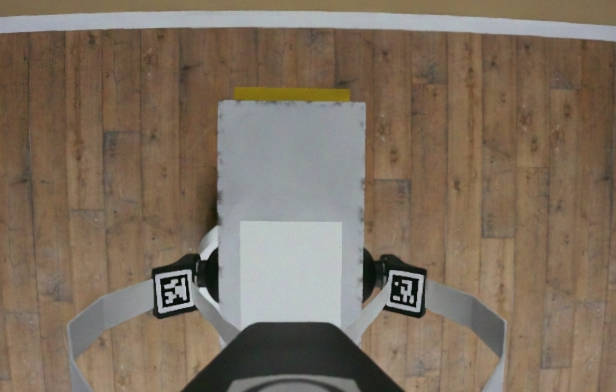

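Emit:
{"api": "execute_actions", "payload": {
  "actions": [
    {"r1":{"base":{"translate_m":0.19},"joints":{"arm_m":0.2}}}
  ],
  "cameras": []
}}

Emit:
{"api": "execute_actions", "payload": {
  "actions": [
    {"r1":{"joints":{"arm_m":0.52,"lift_m":1.05}}}
  ],
  "cameras": []
}}

Emit:
{"api": "execute_actions", "payload": {
  "actions": [
    {"r1":{"joints":{"gripper_m":0.10}}}
  ],
  "cameras": []
}}

Emit:
{"api": "execute_actions", "payload": {
  "actions": [
    {"r1":{"joints":{"lift_m":1.11},"pace":"fast"}}
  ],
  "cameras": []
}}

Emit:
{"api": "execute_actions", "payload": {
  "actions": [
    {"r1":{"base":{"translate_m":-0.15},"joints":{"arm_m":0.0},"pace":"fast"}}
  ],
  "cameras": []
}}

Emit:
{"api": "execute_actions", "payload": {
  "actions": [
    {"r1":{"base":{"translate_m":-0.3}},"r2":{"joints":{"arm_m":0.505},"pace":"fast"}}
  ],
  "cameras": ["r2_wrist_camera"]
}}

Scene clock: 792.10 s.
r1.base_odometry: x=-1.643 y=+0.299 heading=-2.274 (m, m, rad; r1's odometry frame)
r1.turned_by_wheels: +0.000 (rad since the last result)
r1.turned_by_imu: +0.001 (rad since the last result)
r1.base_tilt: forward=-0.1 right=-0.4 (deg)
r1.lidar_m: 0.25 0.36 0.90 2.14 2.30 3.29 1.11 1.22 2.67 1.86 0.49 0.25
r1.base_status: done
r1.joint_positions: lift_m=+1.100 arm_m=+0.199 wrist_yaw_rad=+0.000 wrist_pitch_rad=+1.550 wrist_roll_rad=+0.090 gripper_m=+0.001
r1.joint_status: all done
r1.motor_effort: lift_m=+25(25) arm_m=+8(9) wrist_yaw_rad=-1(0) wrist_pitch_rad=+0(4) wrist_roll_rad=+1(1) gripper_m=-29(29) wheel_0=-1(8) wheel_1=+1(3) wheel_2=+1(8) (%)
r1.hand_pose: x=+0.3755 y=-0.0874 z=+0.9894 quat_wxyz=(+0.714, +0.032, +0.699, -0.031) (m; r1's base frame)
r1.wrist_depth_mm: 282 285 286 291 293 298 298 / 283 286 290 291 296 300 303 / 286 289 185 187 298 303 304 / 290 291 187 187 300 304 306 / 291 296 188 189 303 309 309 / 1205 174 188 190 187 1205 1255 / 1182 1182 1229 - 1182 1255 1281
r2.base_odometry: x=+0.508 y=-1.528 heading=-2.473 (m, m, rad; r2's odometry frame)
r2.turned_by_wheels: +0.000 (rad since the last result)
r2.turned_by_imu: +0.001 (rad since the last result)
r2.base_tilt: forward=+0.1 right=-0.2 (deg)
r2.lidar_m: 0.40 0.43 0.57 2.07 2.49 1.12 1.06 1.13 2.45 2.32 0.63 0.41
r2.base_status: not commanded
r2.joint_positions: lift_m=+1.120 arm_m=+0.003 wrist_yaw_rad=+0.000 wrist_pitch_rad=+1.560 wrist_roll_rad=-0.060 gripper_m=+0.130
r2.joint_status: not commanded
r2.motor_effort: lift_m=+22(22) arm_m=-8(7) wrist_yaw_rad=+0(0) wrist_pitch_rad=+0(0) wrist_roll_rad=-3(4) gripper_m=+0(1) wheel_0=+3(3) wheel_1=-1(1) wheel_2=+0(0) (%)
r2.hand_pose: x=+0.1769 y=-0.0874 z=+1.0096 quat_wxyz=(+0.711, -0.021, +0.703, +0.021) (m; r2's base frame)
r2.wrist_depth_mm: 866 866 866 866 878 891 891 / 1205 1229 1229 1229 1255 1255 1281 / 1229 1229 1255 1255 1255 1255 1255 / 1229 1255 1255 1255 1281 1255 1281 / 1182 1229 1025 1042 1229 1229 1229 / 1229 1229 1025 1042 1229 1229 1255 / 1205 1229 1255 119 1229 1255 1255
pictures: none
No camera images: the call's "cameras" was empty. Leave "cameras" out to get every camera's image.

Scene clock: 794.17 s.
r1.base_odometry: x=-1.643 y=+0.299 heading=-2.274 (m, m, rad; r1's odometry frame)
r1.turned_by_wheels: +0.000 (rad since the last result)
r1.turned_by_imu: +0.000 (rad since the last result)
r1.base_tilt: forward=+0.0 right=-0.3 (deg)
r1.lidar_m: 0.34 0.37 0.88 2.14 2.27 3.32 1.12 1.23 2.67 1.87 0.43 0.33
r1.base_status: not commanded
r1.joint_positions: lift_m=+1.050 arm_m=+0.518 wrist_yaw_rad=+0.000 wrist_pitch_rad=+1.550 wrist_roll_rad=+0.090 gripper_m=+0.001
r1.joint_status: all done
r1.motor_effort: lift_m=+20(24) arm_m=+8(8) wrist_yaw_rad=-1(4) wrist_pitch_rad=+1(2) wrist_roll_rad=+0(2) gripper_m=-30(30) wheel_0=-1(0) wheel_1=+2(2) wheel_2=+1(1) (%)
r1.hand_pose: x=+0.6955 y=-0.0874 z=+0.9397 quat_wxyz=(+0.714, +0.032, +0.699, -0.031) (m; r1's base frame)
r1.wrist_depth_mm: 234 236 239 241 243 244 247 / 236 238 240 241 245 247 250 / 238 239 185 186 246 249 252 / 240 242 187 188 249 252 254 / 243 244 187 189 251 253 256 / 244 174 189 190 187 255 258 / 244 246 249 - 255 257 259
r2.base_odometry: x=+0.508 y=-1.528 heading=-2.473 (m, m, rad; r2's odometry frame)
r2.turned_by_wheels: +0.000 (rad since the last result)
r2.turned_by_imu: +0.001 (rad since the last result)
r2.base_tilt: forward=+0.1 right=-0.2 (deg)
r2.lidar_m: 0.39 0.40 0.56 2.08 2.47 1.16 1.08 1.12 2.45 2.32 0.64 0.43
r2.base_status: not commanded
r2.joint_positions: lift_m=+1.120 arm_m=+0.003 wrist_yaw_rad=+0.000 wrist_pitch_rad=+1.560 wrist_roll_rad=-0.060 gripper_m=+0.130
r2.joint_status: not commanded
r2.motor_effort: lift_m=+22(22) arm_m=-7(7) wrist_yaw_rad=+1(0) wrist_pitch_rad=+0(0) wrist_roll_rad=-1(4) gripper_m=+0(0) wheel_0=+3(3) wheel_1=-1(1) wheel_2=+0(0) (%)
r2.hand_pose: x=+0.1769 y=-0.0874 z=+1.0096 quat_wxyz=(+0.711, -0.021, +0.703, +0.021) (m; r2's base frame)
r2.wrist_depth_mm: 866 866 854 866 878 878 904 / 1182 1205 1229 1229 1229 1255 1255 / 1229 1229 1255 1255 1255 1281 1255 / 1255 1229 1229 1255 1255 1255 1255 / 1229 1205 1008 1025 1229 1255 1255 / 1255 1229 1008 1025 1229 1229 1229 / 1255 1205 1229 120 1255 1229 1255
pictures: none
No camera images: the call's "cameras" was empty. Leave "cameras" out to get every camera's image.

Scene clock: 795.97 s.
r1.base_odometry: x=-1.643 y=+0.299 heading=-2.274 (m, m, rad; r1's odometry frame)
r1.turned_by_wheels: +0.000 (rad since the last result)
r1.turned_by_imu: +0.000 (rad since the last result)
r1.base_tilt: forward=+0.0 right=-0.4 (deg)
r1.lidar_m: 0.31 0.36 0.90 2.16 2.28 3.30 1.13 1.20 2.65 1.86 0.47 0.35
r1.base_status: not commanded
r1.joint_positions: lift_m=+1.050 arm_m=+0.518 wrist_yaw_rad=+0.000 wrist_pitch_rad=+1.550 wrist_roll_rad=+0.090 gripper_m=+0.100
r1.joint_status: all done
r1.motor_effort: lift_m=+20(20) arm_m=+9(8) wrist_yaw_rad=-1(3) wrist_pitch_rad=-2(3) wrist_roll_rad=-2(0) gripper_m=+0(31) wheel_0=+0(0) wheel_1=+2(2) wheel_2=+1(1) (%)
r1.hand_pose: x=+0.6953 y=-0.0874 z=+0.9397 quat_wxyz=(+0.714, +0.032, +0.699, -0.031) (m; r1's base frame)
r1.wrist_depth_mm: 236 237 241 243 246 249 250 / 236 241 241 244 249 249 252 / 239 242 244 207 250 252 254 / 241 244 244 208 252 253 256 / 243 245 210 211 252 255 258 / 245 246 211 211 256 258 260 / 247 249 251 - 257 260 262
r2.base_odometry: x=+0.508 y=-1.528 heading=-2.473 (m, m, rad; r2's odometry frame)
r2.turned_by_wheels: +0.000 (rad since the last result)
r2.turned_by_imu: +0.000 (rad since the last result)
r2.base_tilt: forward=+0.1 right=-0.2 (deg)
r2.lidar_m: 0.41 0.42 0.56 2.09 2.47 1.13 1.05 1.12 2.46 2.31 0.61 0.44
r2.base_status: not commanded
r2.joint_positions: lift_m=+1.120 arm_m=+0.003 wrist_yaw_rad=+0.000 wrist_pitch_rad=+1.560 wrist_roll_rad=-0.060 gripper_m=+0.130
r2.joint_status: not commanded
r2.motor_effort: lift_m=+22(22) arm_m=-7(7) wrist_yaw_rad=+0(0) wrist_pitch_rad=-1(1) wrist_roll_rad=-1(3) gripper_m=+0(1) wheel_0=+3(3) wheel_1=+0(1) wheel_2=+0(0) (%)
r2.hand_pose: x=+0.1769 y=-0.0874 z=+1.0096 quat_wxyz=(+0.711, -0.021, +0.703, +0.021) (m; r2's base frame)
r2.wrist_depth_mm: 866 866 866 878 878 891 904 / 1205 1205 1205 1229 1281 1255 1255 / 1229 1229 1255 1281 1255 1281 1281 / 1229 1255 1229 1255 1281 1255 1255 / 1205 1229 1025 1025 1255 1255 1255 / 1229 1229 1008 1008 1229 1255 1255 / 1229 1229 1229 119 1229 1229 1229
pictures: none
No camera images: the call's "cameras" was empty. Leave "cameras" out to get every camera's image.

Scene clock: 796.93 s.
r1.base_odometry: x=-1.643 y=+0.299 heading=-2.274 (m, m, rad; r1's odometry frame)
r1.turned_by_wheels: +0.000 (rad since the last result)
r1.turned_by_imu: +0.000 (rad since the last result)
r1.base_tilt: forward=-0.1 right=-0.3 (deg)
r1.lidar_m: 0.33 0.38 0.88 2.16 2.29 3.29 1.13 1.23 2.65 1.89 0.48 0.37
r1.base_status: not commanded
r1.joint_positions: lift_m=+1.110 arm_m=+0.518 wrist_yaw_rad=+0.000 wrist_pitch_rad=+1.550 wrist_roll_rad=+0.090 gripper_m=+0.100
r1.joint_status: all done
r1.motor_effort: lift_m=+22(23) arm_m=+9(8) wrist_yaw_rad=-1(2) wrist_pitch_rad=-2(2) wrist_roll_rad=-1(2) gripper_m=-1(2) wheel_0=+0(0) wheel_1=+2(2) wheel_2=+1(1) (%)
r1.hand_pose: x=+0.6953 y=-0.0874 z=+0.9996 quat_wxyz=(+0.714, +0.032, +0.699, -0.031) (m; r1's base frame)
r1.wrist_depth_mm: 293 297 297 301 304 309 310 / 296 296 303 303 306 309 314 / 294 301 301 267 309 315 315 / 297 301 304 270 312 315 319 / 301 304 306 270 314 317 320 / 304 304 307 271 315 320 325 / 306 310 310 - 320 320 324
r2.base_odometry: x=+0.508 y=-1.528 heading=-2.473 (m, m, rad; r2's odometry frame)
r2.turned_by_wheels: +0.000 (rad since the last result)
r2.turned_by_imu: +0.000 (rad since the last result)
r2.base_tilt: forward=+0.2 right=-0.3 (deg)
r2.lidar_m: 0.40 0.42 0.53 2.09 2.43 1.14 1.06 1.09 2.45 2.32 0.65 0.43
r2.base_status: not commanded
r2.joint_positions: lift_m=+1.120 arm_m=+0.003 wrist_yaw_rad=+0.000 wrist_pitch_rad=+1.560 wrist_roll_rad=-0.060 gripper_m=+0.130
r2.joint_status: not commanded
r2.motor_effort: lift_m=+22(22) arm_m=-7(7) wrist_yaw_rad=+1(0) wrist_pitch_rad=-1(1) wrist_roll_rad=-2(1) gripper_m=-1(0) wheel_0=+3(3) wheel_1=-1(1) wheel_2=+0(0) (%)
r2.hand_pose: x=+0.1769 y=-0.0874 z=+1.0096 quat_wxyz=(+0.711, -0.021, +0.703, +0.021) (m; r2's base frame)
r2.wrist_depth_mm: 866 866 878 866 878 891 891 / 1205 1205 1205 1255 1229 1281 1281 / 1229 1229 1281 1281 1255 1255 1281 / 1229 1255 1229 1229 1255 1281 1281 / 1229 1229 1025 1008 1255 1255 1255 / 1229 1255 1008 1025 1255 1229 1255 / 1182 1205 1229 119 1229 1229 1255
pictures: none
No camera images: the call's "cameras" was empty. Leave "cameras" out to get every camera's image.

Scene clock: 799.07 s.
r1.base_odometry: x=-1.546 y=+0.413 heading=-2.274 (m, m, rad; r1's odometry frame)
r1.turned_by_wheels: +0.000 (rad since the last result)
r1.turned_by_imu: +0.000 (rad since the last result)
r1.base_tilt: forward=-0.1 right=-0.4 (deg)
r1.lidar_m: 0.47 0.52 1.09 2.16 2.32 3.31 0.96 1.06 2.61 2.31 0.71 0.48
r1.base_status: done
r1.joint_positions: lift_m=+1.110 arm_m=+0.002 wrist_yaw_rad=+0.000 wrist_pitch_rad=+1.550 wrist_roll_rad=+0.090 gripper_m=+0.100
r1.joint_status: all done
r1.motor_effort: lift_m=+22(22) arm_m=-9(12) wrist_yaw_rad=-1(3) wrist_pitch_rad=-2(2) wrist_roll_rad=+0(0) gripper_m=-1(0) wheel_0=+0(3) wheel_1=+0(3) wheel_2=-2(8) (%)
r1.hand_pose: x=+0.1793 y=-0.0874 z=+0.9996 quat_wxyz=(+0.714, +0.032, +0.699, -0.032) (m; r1's base frame)
r1.wrist_depth_mm: 1138 1138 1138 1160 1182 1205 1182 / 1138 1138 1182 1182 1205 1205 1229 / 1182 1182 1205 1205 1182 1229 1255 / 1138 1182 1182 1205 1229 1229 1229 / 1160 1138 991 991 1205 1255 1229 / 1205 1182 991 931 1205 1281 1308 / 1182 1205 1229 - 1255 1255 1308
r2.base_odometry: x=+0.508 y=-1.528 heading=-2.473 (m, m, rad; r2's odometry frame)
r2.turned_by_wheels: +0.000 (rad since the last result)
r2.turned_by_imu: +0.001 (rad since the last result)
r2.base_tilt: forward=+0.2 right=-0.1 (deg)
r2.lidar_m: 0.39 0.42 0.57 2.08 2.49 1.16 1.05 1.11 2.45 2.32 0.63 0.42
r2.base_status: not commanded
r2.joint_positions: lift_m=+1.120 arm_m=+0.003 wrist_yaw_rad=+0.000 wrist_pitch_rad=+1.560 wrist_roll_rad=-0.060 gripper_m=+0.130
r2.joint_status: not commanded
r2.motor_effort: lift_m=+22(22) arm_m=-7(7) wrist_yaw_rad=+0(0) wrist_pitch_rad=-1(1) wrist_roll_rad=-1(4) gripper_m=-1(1) wheel_0=+2(3) wheel_1=-1(1) wheel_2=+0(0) (%)
r2.hand_pose: x=+0.1769 y=-0.0874 z=+1.0096 quat_wxyz=(+0.711, -0.021, +0.703, +0.021) (m; r2's base frame)
r2.wrist_depth_mm: 878 866 866 854 878 891 904 / 1205 1229 1182 1229 1255 1229 1255 / 1229 1255 1255 1255 1255 1229 1255 / 1229 1229 1255 1255 1229 1255 1281 / 1229 1229 1042 1025 1255 1281 1229 / 1205 1205 1042 1025 1255 1255 1255 / 1205 1229 1229 120 1229 1229 1229
pictures: none
No camera images: the call's "cameras" was empty. Leave "cameras" out to get every camera's image.

Scene clock: 801.53 s.
r1.base_odometry: x=-1.352 y=+0.642 heading=-2.274 (m, m, rad; r1's odometry frame)
r1.turned_by_wheels: +0.000 (rad since the last result)
r1.turned_by_imu: +0.000 (rad since the last result)
r1.base_tilt: forward=-0.1 right=-0.3 (deg)
r1.lidar_m: 0.78 0.83 1.49 2.18 2.28 0.70 0.65 0.74 2.60 2.55 1.39 0.82
r1.base_status: done
r1.joint_positions: lift_m=+1.110 arm_m=+0.002 wrist_yaw_rad=+0.000 wrist_pitch_rad=+1.550 wrist_roll_rad=+0.090 gripper_m=+0.100
r1.joint_status: not commanded
r1.motor_effort: lift_m=+22(22) arm_m=-9(9) wrist_yaw_rad=-1(1) wrist_pitch_rad=-1(3) wrist_roll_rad=-1(1) gripper_m=-1(0) wheel_0=+0(5) wheel_1=+1(7) wheel_2=-1(8) (%)
r1.hand_pose: x=+0.1793 y=-0.0874 z=+0.9996 quat_wxyz=(+0.714, +0.032, +0.699, -0.032) (m; r1's base frame)
r1.wrist_depth_mm: 1160 1138 1182 1182 1182 1229 1229 / 1138 1138 1182 1205 1229 1205 1229 / 1138 1205 1160 1205 1205 1229 1205 / 1182 1205 1182 1205 1229 1229 1255 / 1160 1160 991 1008 1205 1255 1281 / 1205 1205 1008 917 1255 1255 1255 / 1205 1229 1229 - 1255 1281 1281
r2.base_odometry: x=+0.508 y=-1.528 heading=-2.473 (m, m, rad; r2's odometry frame)
r2.turned_by_wheels: +0.000 (rad since the last result)
r2.turned_by_imu: +0.001 (rad since the last result)
r2.base_tilt: forward=+0.1 right=-0.2 (deg)
r2.lidar_m: 0.40 0.43 0.56 2.04 2.47 1.14 1.04 1.11 2.46 2.31 0.64 0.43
r2.base_status: not commanded
r2.joint_positions: lift_m=+1.120 arm_m=+0.504 wrist_yaw_rad=+0.000 wrist_pitch_rad=+1.560 wrist_roll_rad=-0.060 gripper_m=+0.130
r2.joint_status: all done
r2.motor_effort: lift_m=+22(22) arm_m=+7(6) wrist_yaw_rad=-1(1) wrist_pitch_rad=+0(0) wrist_roll_rad=-3(2) gripper_m=+0(0) wheel_0=+3(3) wheel_1=-1(1) wheel_2=+0(0) (%)
r2.hand_pose: x=+0.6778 y=-0.0874 z=+1.0096 quat_wxyz=(+0.711, -0.021, +0.703, +0.021) (m; r2's base frame)
r2.wrist_depth_mm: 324 324 325 327 327 329 330 / 322 322 324 325 327 329 330 / 320 322 324 324 325 327 329 / 319 320 320 282 325 325 325 / 315 320 320 281 324 324 325 / 315 315 319 279 322 324 324 / 315 315 317 119 319 320 324
pictures: r2_wrist_camera
camera_calibration (this result's frames):
r2_wrist_camera: T_world_to_cam=[[0.0245787, -0.999616, 0.012767, -0.121355], [-0.999603, -0.0247502, -0.0134546, 0.75133], [0.0137654, -0.0124312, -0.999828, 1.23169], [0, 0, 0, 1]] pos_world=[0.737059, -0.0874015, 1.24313]
Images, in order (width x height): r2_wrist_camera 616x392.

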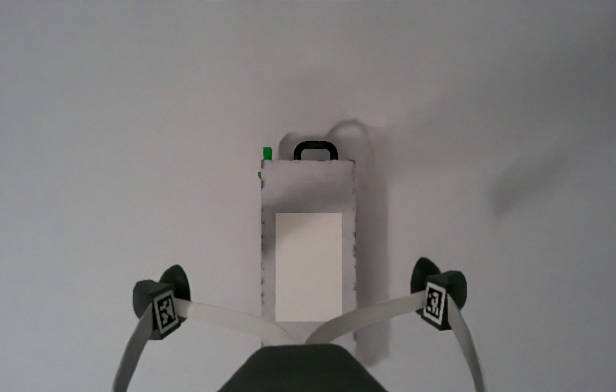

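Emit:
{"api": "execute_actions", "payload": {
  "actions": [
    {"r2":{"base":{"strafe_m":-0.004},"joints":{"arm_m":0.497,"gripper_m":0.11}}}
  ],
  "cameras": ["r2_wrist_camera","r2_head_camera"]
}}

Scene clock: 802.97 s.
r1.base_odometry: x=-1.352 y=+0.642 heading=-2.274 (m, m, rad; r1's odometry frame)
r1.turned_by_wheels: +0.000 (rad since the last result)
r1.turned_by_imu: +0.000 (rad since the last result)
r1.base_tilt: forward=-0.1 right=-0.4 (deg)
r1.lidar_m: 0.78 0.83 1.50 2.18 2.33 0.71 0.68 0.75 2.61 2.55 1.38 0.83
r1.base_status: not commanded
r1.joint_positions: lift_m=+1.110 arm_m=+0.002 wrist_yaw_rad=+0.000 wrist_pitch_rad=+1.550 wrist_roll_rad=+0.090 gripper_m=+0.100
r1.joint_status: not commanded
r1.motor_effort: lift_m=+22(23) arm_m=-9(9) wrist_yaw_rad=-1(2) wrist_pitch_rad=-2(2) wrist_roll_rad=+0(1) gripper_m=-1(2) wheel_0=-1(0) wheel_1=+1(1) wheel_2=-1(1) (%)
r1.hand_pose: x=+0.1793 y=-0.0874 z=+0.9996 quat_wxyz=(+0.714, +0.032, +0.699, -0.032) (m; r1's base frame)
r1.wrist_depth_mm: 1118 1160 1182 1182 1229 1205 1182 / 1138 1182 1182 1182 1182 1229 1205 / 1160 1160 1182 1205 1205 1229 1205 / 1182 1205 1205 1205 1205 1205 1255 / 1160 1160 1008 1008 1255 1255 1255 / 1205 1182 1008 931 1205 1229 1255 / 1205 1205 1229 - 1255 1255 1281
r2.base_odometry: x=+0.505 y=-1.525 heading=-2.473 (m, m, rad; r2's odometry frame)
r2.turned_by_wheels: +0.000 (rad since the last result)
r2.turned_by_imu: +0.000 (rad since the last result)
r2.base_tilt: forward=+0.1 right=-0.2 (deg)
r2.lidar_m: 0.37 0.42 0.55 2.06 2.48 1.11 1.05 1.11 2.46 2.32 0.64 0.42
r2.base_status: done
r2.joint_positions: lift_m=+1.120 arm_m=+0.498 wrist_yaw_rad=+0.000 wrist_pitch_rad=+1.560 wrist_roll_rad=-0.060 gripper_m=+0.110
r2.joint_status: all done
r2.motor_effort: lift_m=+22(22) arm_m=-7(10) wrist_yaw_rad=+0(0) wrist_pitch_rad=+0(0) wrist_roll_rad=-2(0) gripper_m=-1(1) wheel_0=-1(9) wheel_1=+0(8) wheel_2=+0(0) (%)
r2.hand_pose: x=+0.6724 y=-0.0874 z=+1.0096 quat_wxyz=(+0.711, -0.021, +0.703, +0.021) (m; r2's base frame)
r2.wrist_depth_mm: 324 325 325 327 329 329 332 / 320 322 325 325 327 329 330 / 320 322 322 324 325 327 329 / 320 320 320 283 324 325 327 / 317 319 320 282 322 325 324 / 315 317 215 281 205 324 324 / 314 315 319 124 320 320 322
pictures: r2_head_camera, r2_wrist_camera
camera_calibration (this result's frames):
r2_wrist_camera: T_world_to_cam=[[0.0245371, -0.999617, 0.0127653, -0.121193], [-0.999605, -0.0247077, -0.013387, 0.745867], [0.0136973, -0.0124318, -0.999829, 1.23181], [0, 0, 0, 1]] pos_world=[0.731673, -0.0874042, 1.24313]
Images, in order (width x height): r2_head_camera 420x560, r2_wrist_camera 616x392.

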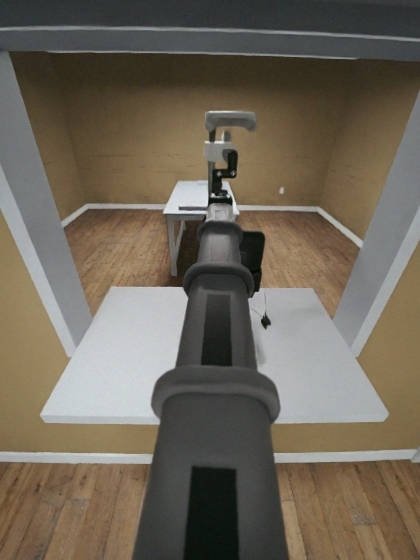

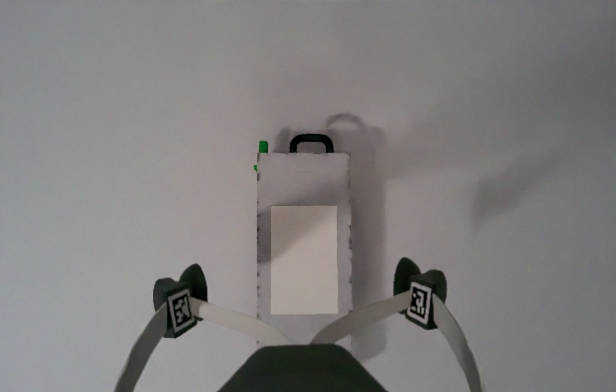

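Emit:
{"api": "execute_actions", "payload": {
  "actions": [
    {"r2":{"joints":{"lift_m":1.05}}}
  ],
  "cameras": ["r2_wrist_camera"]
}}

Emit:
{"api": "execute_actions", "payload": {
  "actions": [
    {"r2":{"joints":{"lift_m":1.047,"gripper_m":0.0}}}
  ],
  "cameras": ["r2_wrist_camera"]
}}

Emit:
{"api": "execute_actions", "payload": {
  "actions": [
    {"r2":{"joints":{"lift_m":1.08}}}
  ],
  "cameras": ["r2_wrist_camera"]
}}

Scene clock: 804.43 s.
r1.base_odometry: x=-1.352 y=+0.642 heading=-2.274 (m, m, rad; r1's odometry frame)
r1.turned_by_wheels: +0.000 (rad since the last result)
r1.turned_by_imu: +0.000 (rad since the last result)
r1.base_tilt: forward=-0.1 right=-0.3 (deg)
r1.lidar_m: 0.77 0.85 1.47 2.16 2.33 0.71 0.68 0.70 2.60 2.56 1.39 0.79
r1.base_status: not commanded
r1.joint_positions: lift_m=+1.110 arm_m=+0.002 wrist_yaw_rad=+0.000 wrist_pitch_rad=+1.550 wrist_roll_rad=+0.090 gripper_m=+0.100
r1.joint_status: not commanded
r1.motor_effort: lift_m=+22(22) arm_m=-9(9) wrist_yaw_rad=-3(1) wrist_pitch_rad=-2(2) wrist_roll_rad=+0(1) gripper_m=-1(1) wheel_0=-1(1) wheel_1=+1(1) wheel_2=-1(1) (%)
r1.hand_pose: x=+0.1793 y=-0.0874 z=+0.9996 quat_wxyz=(+0.714, +0.032, +0.699, -0.032) (m; r1's base frame)
r1.wrist_depth_mm: 1160 1160 1160 1160 1182 1229 1182 / 1138 1182 1182 1182 1182 1229 1229 / 1138 1182 1182 1205 1205 1229 1281 / 1182 1160 1229 1182 1205 1229 1229 / 1160 1182 991 1008 1182 1229 1255 / 1205 1182 991 917 1205 1205 1255 / 1205 1205 1205 - 1255 1281 1281
r2.base_odometry: x=+0.505 y=-1.525 heading=-2.473 (m, m, rad; r2's odometry frame)
r2.turned_by_wheels: +0.000 (rad since the last result)
r2.turned_by_imu: +0.000 (rad since the last result)
r2.base_tilt: forward=+0.2 right=-0.2 (deg)
r2.lidar_m: 0.41 0.41 0.55 2.09 2.49 1.14 1.06 1.11 2.45 2.30 0.64 0.43
r2.base_status: not commanded
r2.joint_positions: lift_m=+1.050 arm_m=+0.498 wrist_yaw_rad=+0.000 wrist_pitch_rad=+1.560 wrist_roll_rad=-0.060 gripper_m=+0.110
r2.joint_status: all done
r2.motor_effort: lift_m=+17(20) arm_m=-7(7) wrist_yaw_rad=-1(1) wrist_pitch_rad=+0(0) wrist_roll_rad=+0(1) gripper_m=-1(1) wheel_0=-1(1) wheel_1=+1(0) wheel_2=+0(0) (%)
r2.hand_pose: x=+0.6724 y=-0.0874 z=+0.9400 quat_wxyz=(+0.711, -0.021, +0.703, +0.021) (m; r2's base frame)
r2.wrist_depth_mm: 253 254 255 256 258 258 259 / 252 253 254 255 256 258 257 / 251 252 253 214 255 256 257 / 250 250 251 213 254 255 255 / 249 250 251 211 252 254 256 / 248 248 210 210 205 253 254 / 246 247 249 124 250 252 253
pictures: r2_wrist_camera
camera_calibration (this result's frames):
r2_wrist_camera: T_world_to_cam=[[0.0245371, -0.999617, 0.0127653, -0.120305], [-0.999605, -0.0247078, -0.013387, 0.744933], [0.0136973, -0.0124318, -0.999829, 1.16224], [0, 0, 0, 1]] pos_world=[0.731671, -0.0874042, 1.17355]
Images, in order (width x height): r2_wrist_camera 616x392.

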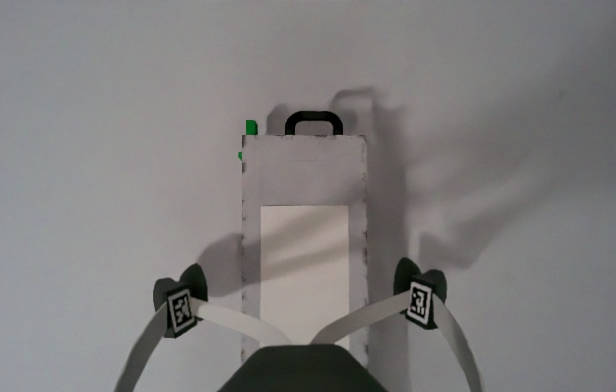

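Scene clock: 806.37 s.
r1.base_odometry: x=-1.352 y=+0.642 heading=-2.274 (m, m, rad; r1's odometry frame)
r1.turned_by_wheels: +0.000 (rad since the last result)
r1.turned_by_imu: +0.000 (rad since the last result)
r1.base_tilt: forward=+0.0 right=-0.4 (deg)
r1.lidar_m: 0.80 0.88 1.48 2.16 2.32 0.72 0.67 0.75 2.60 2.56 1.39 0.83
r1.base_status: not commanded
r1.joint_positions: lift_m=+1.110 arm_m=+0.002 wrist_yaw_rad=+0.000 wrist_pitch_rad=+1.550 wrist_roll_rad=+0.090 gripper_m=+0.100
r1.joint_status: not commanded
r1.motor_effort: lift_m=+22(22) arm_m=-9(9) wrist_yaw_rad=+0(2) wrist_pitch_rad=-1(2) wrist_roll_rad=-2(0) gripper_m=-1(1) wheel_0=+0(1) wheel_1=+1(1) wheel_2=-1(1) (%)
r1.hand_pose: x=+0.1793 y=-0.0874 z=+0.9996 quat_wxyz=(+0.714, +0.032, +0.699, -0.032) (m; r1's base frame)
r1.wrist_depth_mm: 1118 1182 1182 1182 1182 1205 1229 / 1160 1160 1205 1182 1182 1229 1229 / 1182 1182 1160 1205 1229 1229 1229 / 1182 1182 1182 1182 1229 1229 1255 / 1205 1205 976 1008 1205 1229 1255 / 1182 1205 1008 917 1229 1255 1281 / 1182 1205 1205 - 1255 1229 1281
r2.base_odometry: x=+0.505 y=-1.525 heading=-2.473 (m, m, rad; r2's odometry frame)
r2.turned_by_wheels: +0.000 (rad since the last result)
r2.turned_by_imu: +0.000 (rad since the last result)
r2.base_tilt: forward=+0.2 right=-0.1 (deg)
r2.lidar_m: 0.40 0.43 0.54 2.08 2.44 1.10 1.04 1.10 2.45 2.31 0.64 0.44
r2.base_status: not commanded
r2.joint_positions: lift_m=+1.047 arm_m=+0.498 wrist_yaw_rad=+0.000 wrist_pitch_rad=+1.560 wrist_roll_rad=-0.060 gripper_m=+0.001
r2.joint_status: all done
r2.motor_effort: lift_m=+20(19) arm_m=-7(8) wrist_yaw_rad=+0(0) wrist_pitch_rad=-1(1) wrist_roll_rad=-1(1) gripper_m=-25(23) wheel_0=-1(1) wheel_1=+0(0) wheel_2=+0(0) (%)
r2.hand_pose: x=+0.6723 y=-0.0874 z=+0.9367 quat_wxyz=(+0.711, -0.021, +0.703, +0.021) (m; r2's base frame)
r2.wrist_depth_mm: 248 248 250 250 252 252 253 / 247 247 249 249 250 251 252 / 246 247 246 191 249 250 251 / 245 246 246 190 249 249 250 / 244 245 244 189 248 249 250 / 242 244 187 188 183 247 248 / 241 242 243 147 246 247 247
pictures: r2_wrist_camera
camera_calibration (this result's frames):
r2_wrist_camera: T_world_to_cam=[[0.0245398, -0.999617, 0.0127597, -0.120258], [-0.999608, -0.0247076, -0.0131572, 0.744602], [0.0134674, -0.0124318, -0.999832, 1.15913], [0, 0, 0, 1]] pos_world=[0.731651, -0.0874042, 1.17027]
Images, in order (width x height): r2_wrist_camera 616x392.

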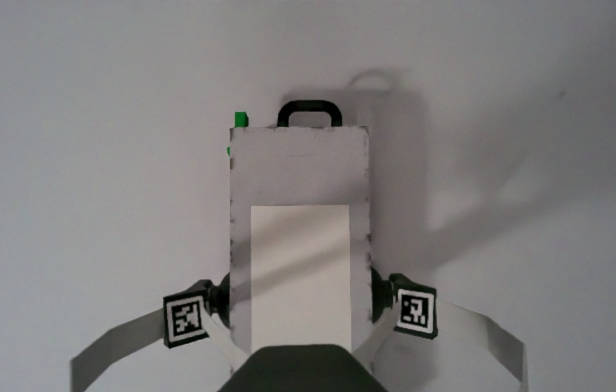

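Scene clock: 807.30 s.
r1.base_odometry: x=-1.352 y=+0.642 heading=-2.274 (m, m, rad; r1's odometry frame)
r1.turned_by_wheels: +0.000 (rad since the last result)
r1.turned_by_imu: +0.000 (rad since the last result)
r1.base_tilt: forward=-0.1 right=-0.4 (deg)
r1.lidar_m: 0.78 0.87 1.48 2.17 2.29 0.71 0.67 0.72 2.60 2.54 1.40 0.79
r1.base_status: not commanded
r1.joint_positions: lift_m=+1.110 arm_m=+0.002 wrist_yaw_rad=+0.000 wrist_pitch_rad=+1.550 wrist_roll_rad=+0.090 gripper_m=+0.100
r1.joint_status: not commanded
r1.motor_effort: lift_m=+22(23) arm_m=-9(9) wrist_yaw_rad=-1(1) wrist_pitch_rad=-2(2) wrist_roll_rad=-1(0) gripper_m=-1(0) wheel_0=-1(0) wheel_1=+1(1) wheel_2=-1(1) (%)
r1.hand_pose: x=+0.1793 y=-0.0874 z=+0.9996 quat_wxyz=(+0.714, +0.032, +0.699, -0.032) (m; r1's base frame)
r1.wrist_depth_mm: 1182 1160 1182 1182 1182 1205 1205 / 1160 1182 1182 1182 1205 1229 1205 / 1182 1160 1182 1229 1205 1255 1255 / 1138 1182 1182 1205 1205 1229 1255 / 1182 1229 1025 1008 1205 1255 1255 / 1182 1182 1008 917 1255 1255 1255 / 1182 1229 1229 - 1281 1255 1229
r2.base_odometry: x=+0.505 y=-1.525 heading=-2.473 (m, m, rad; r2's odometry frame)
r2.turned_by_wheels: +0.000 (rad since the last result)
r2.turned_by_imu: +0.000 (rad since the last result)
r2.base_tilt: forward=+0.2 right=-0.2 (deg)
r2.lidar_m: 0.39 0.43 0.57 2.04 2.49 1.12 1.06 1.11 2.47 2.32 0.66 0.42
r2.base_status: not commanded
r2.joint_positions: lift_m=+1.079 arm_m=+0.498 wrist_yaw_rad=+0.000 wrist_pitch_rad=+1.560 wrist_roll_rad=-0.060 gripper_m=+0.001
r2.joint_status: all done
r2.motor_effort: lift_m=+26(28) arm_m=-8(7) wrist_yaw_rad=+0(1) wrist_pitch_rad=-1(1) wrist_roll_rad=-1(1) gripper_m=-24(25) wheel_0=-1(1) wheel_1=+1(0) wheel_2=-1(0) (%)
r2.hand_pose: x=+0.6723 y=-0.0874 z=+0.9692 quat_wxyz=(+0.711, -0.021, +0.703, +0.021) (m; r2's base frame)
r2.wrist_depth_mm: 278 281 282 283 285 286 287 / 278 279 281 282 282 283 285 / 277 278 279 191 282 283 285 / 276 277 277 190 281 282 283 / 276 277 277 189 279 281 281 / 274 274 187 187 184 279 282 / 273 274 276 147 278 279 279
pictures: r2_wrist_camera
camera_calibration (this result's frames):
r2_wrist_camera: T_world_to_cam=[[0.0245405, -0.999617, 0.0127587, -0.120671], [-0.999609, -0.0247077, -0.0131145, 0.744972], [0.0134247, -0.0124319, -0.999833, 1.19163], [0, 0, 0, 1]] pos_world=[0.731645, -0.0874042, 1.20274]
Images, in order (width x height): r2_wrist_camera 616x392.

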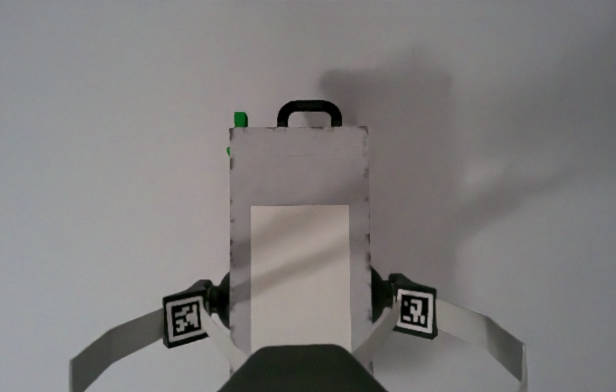

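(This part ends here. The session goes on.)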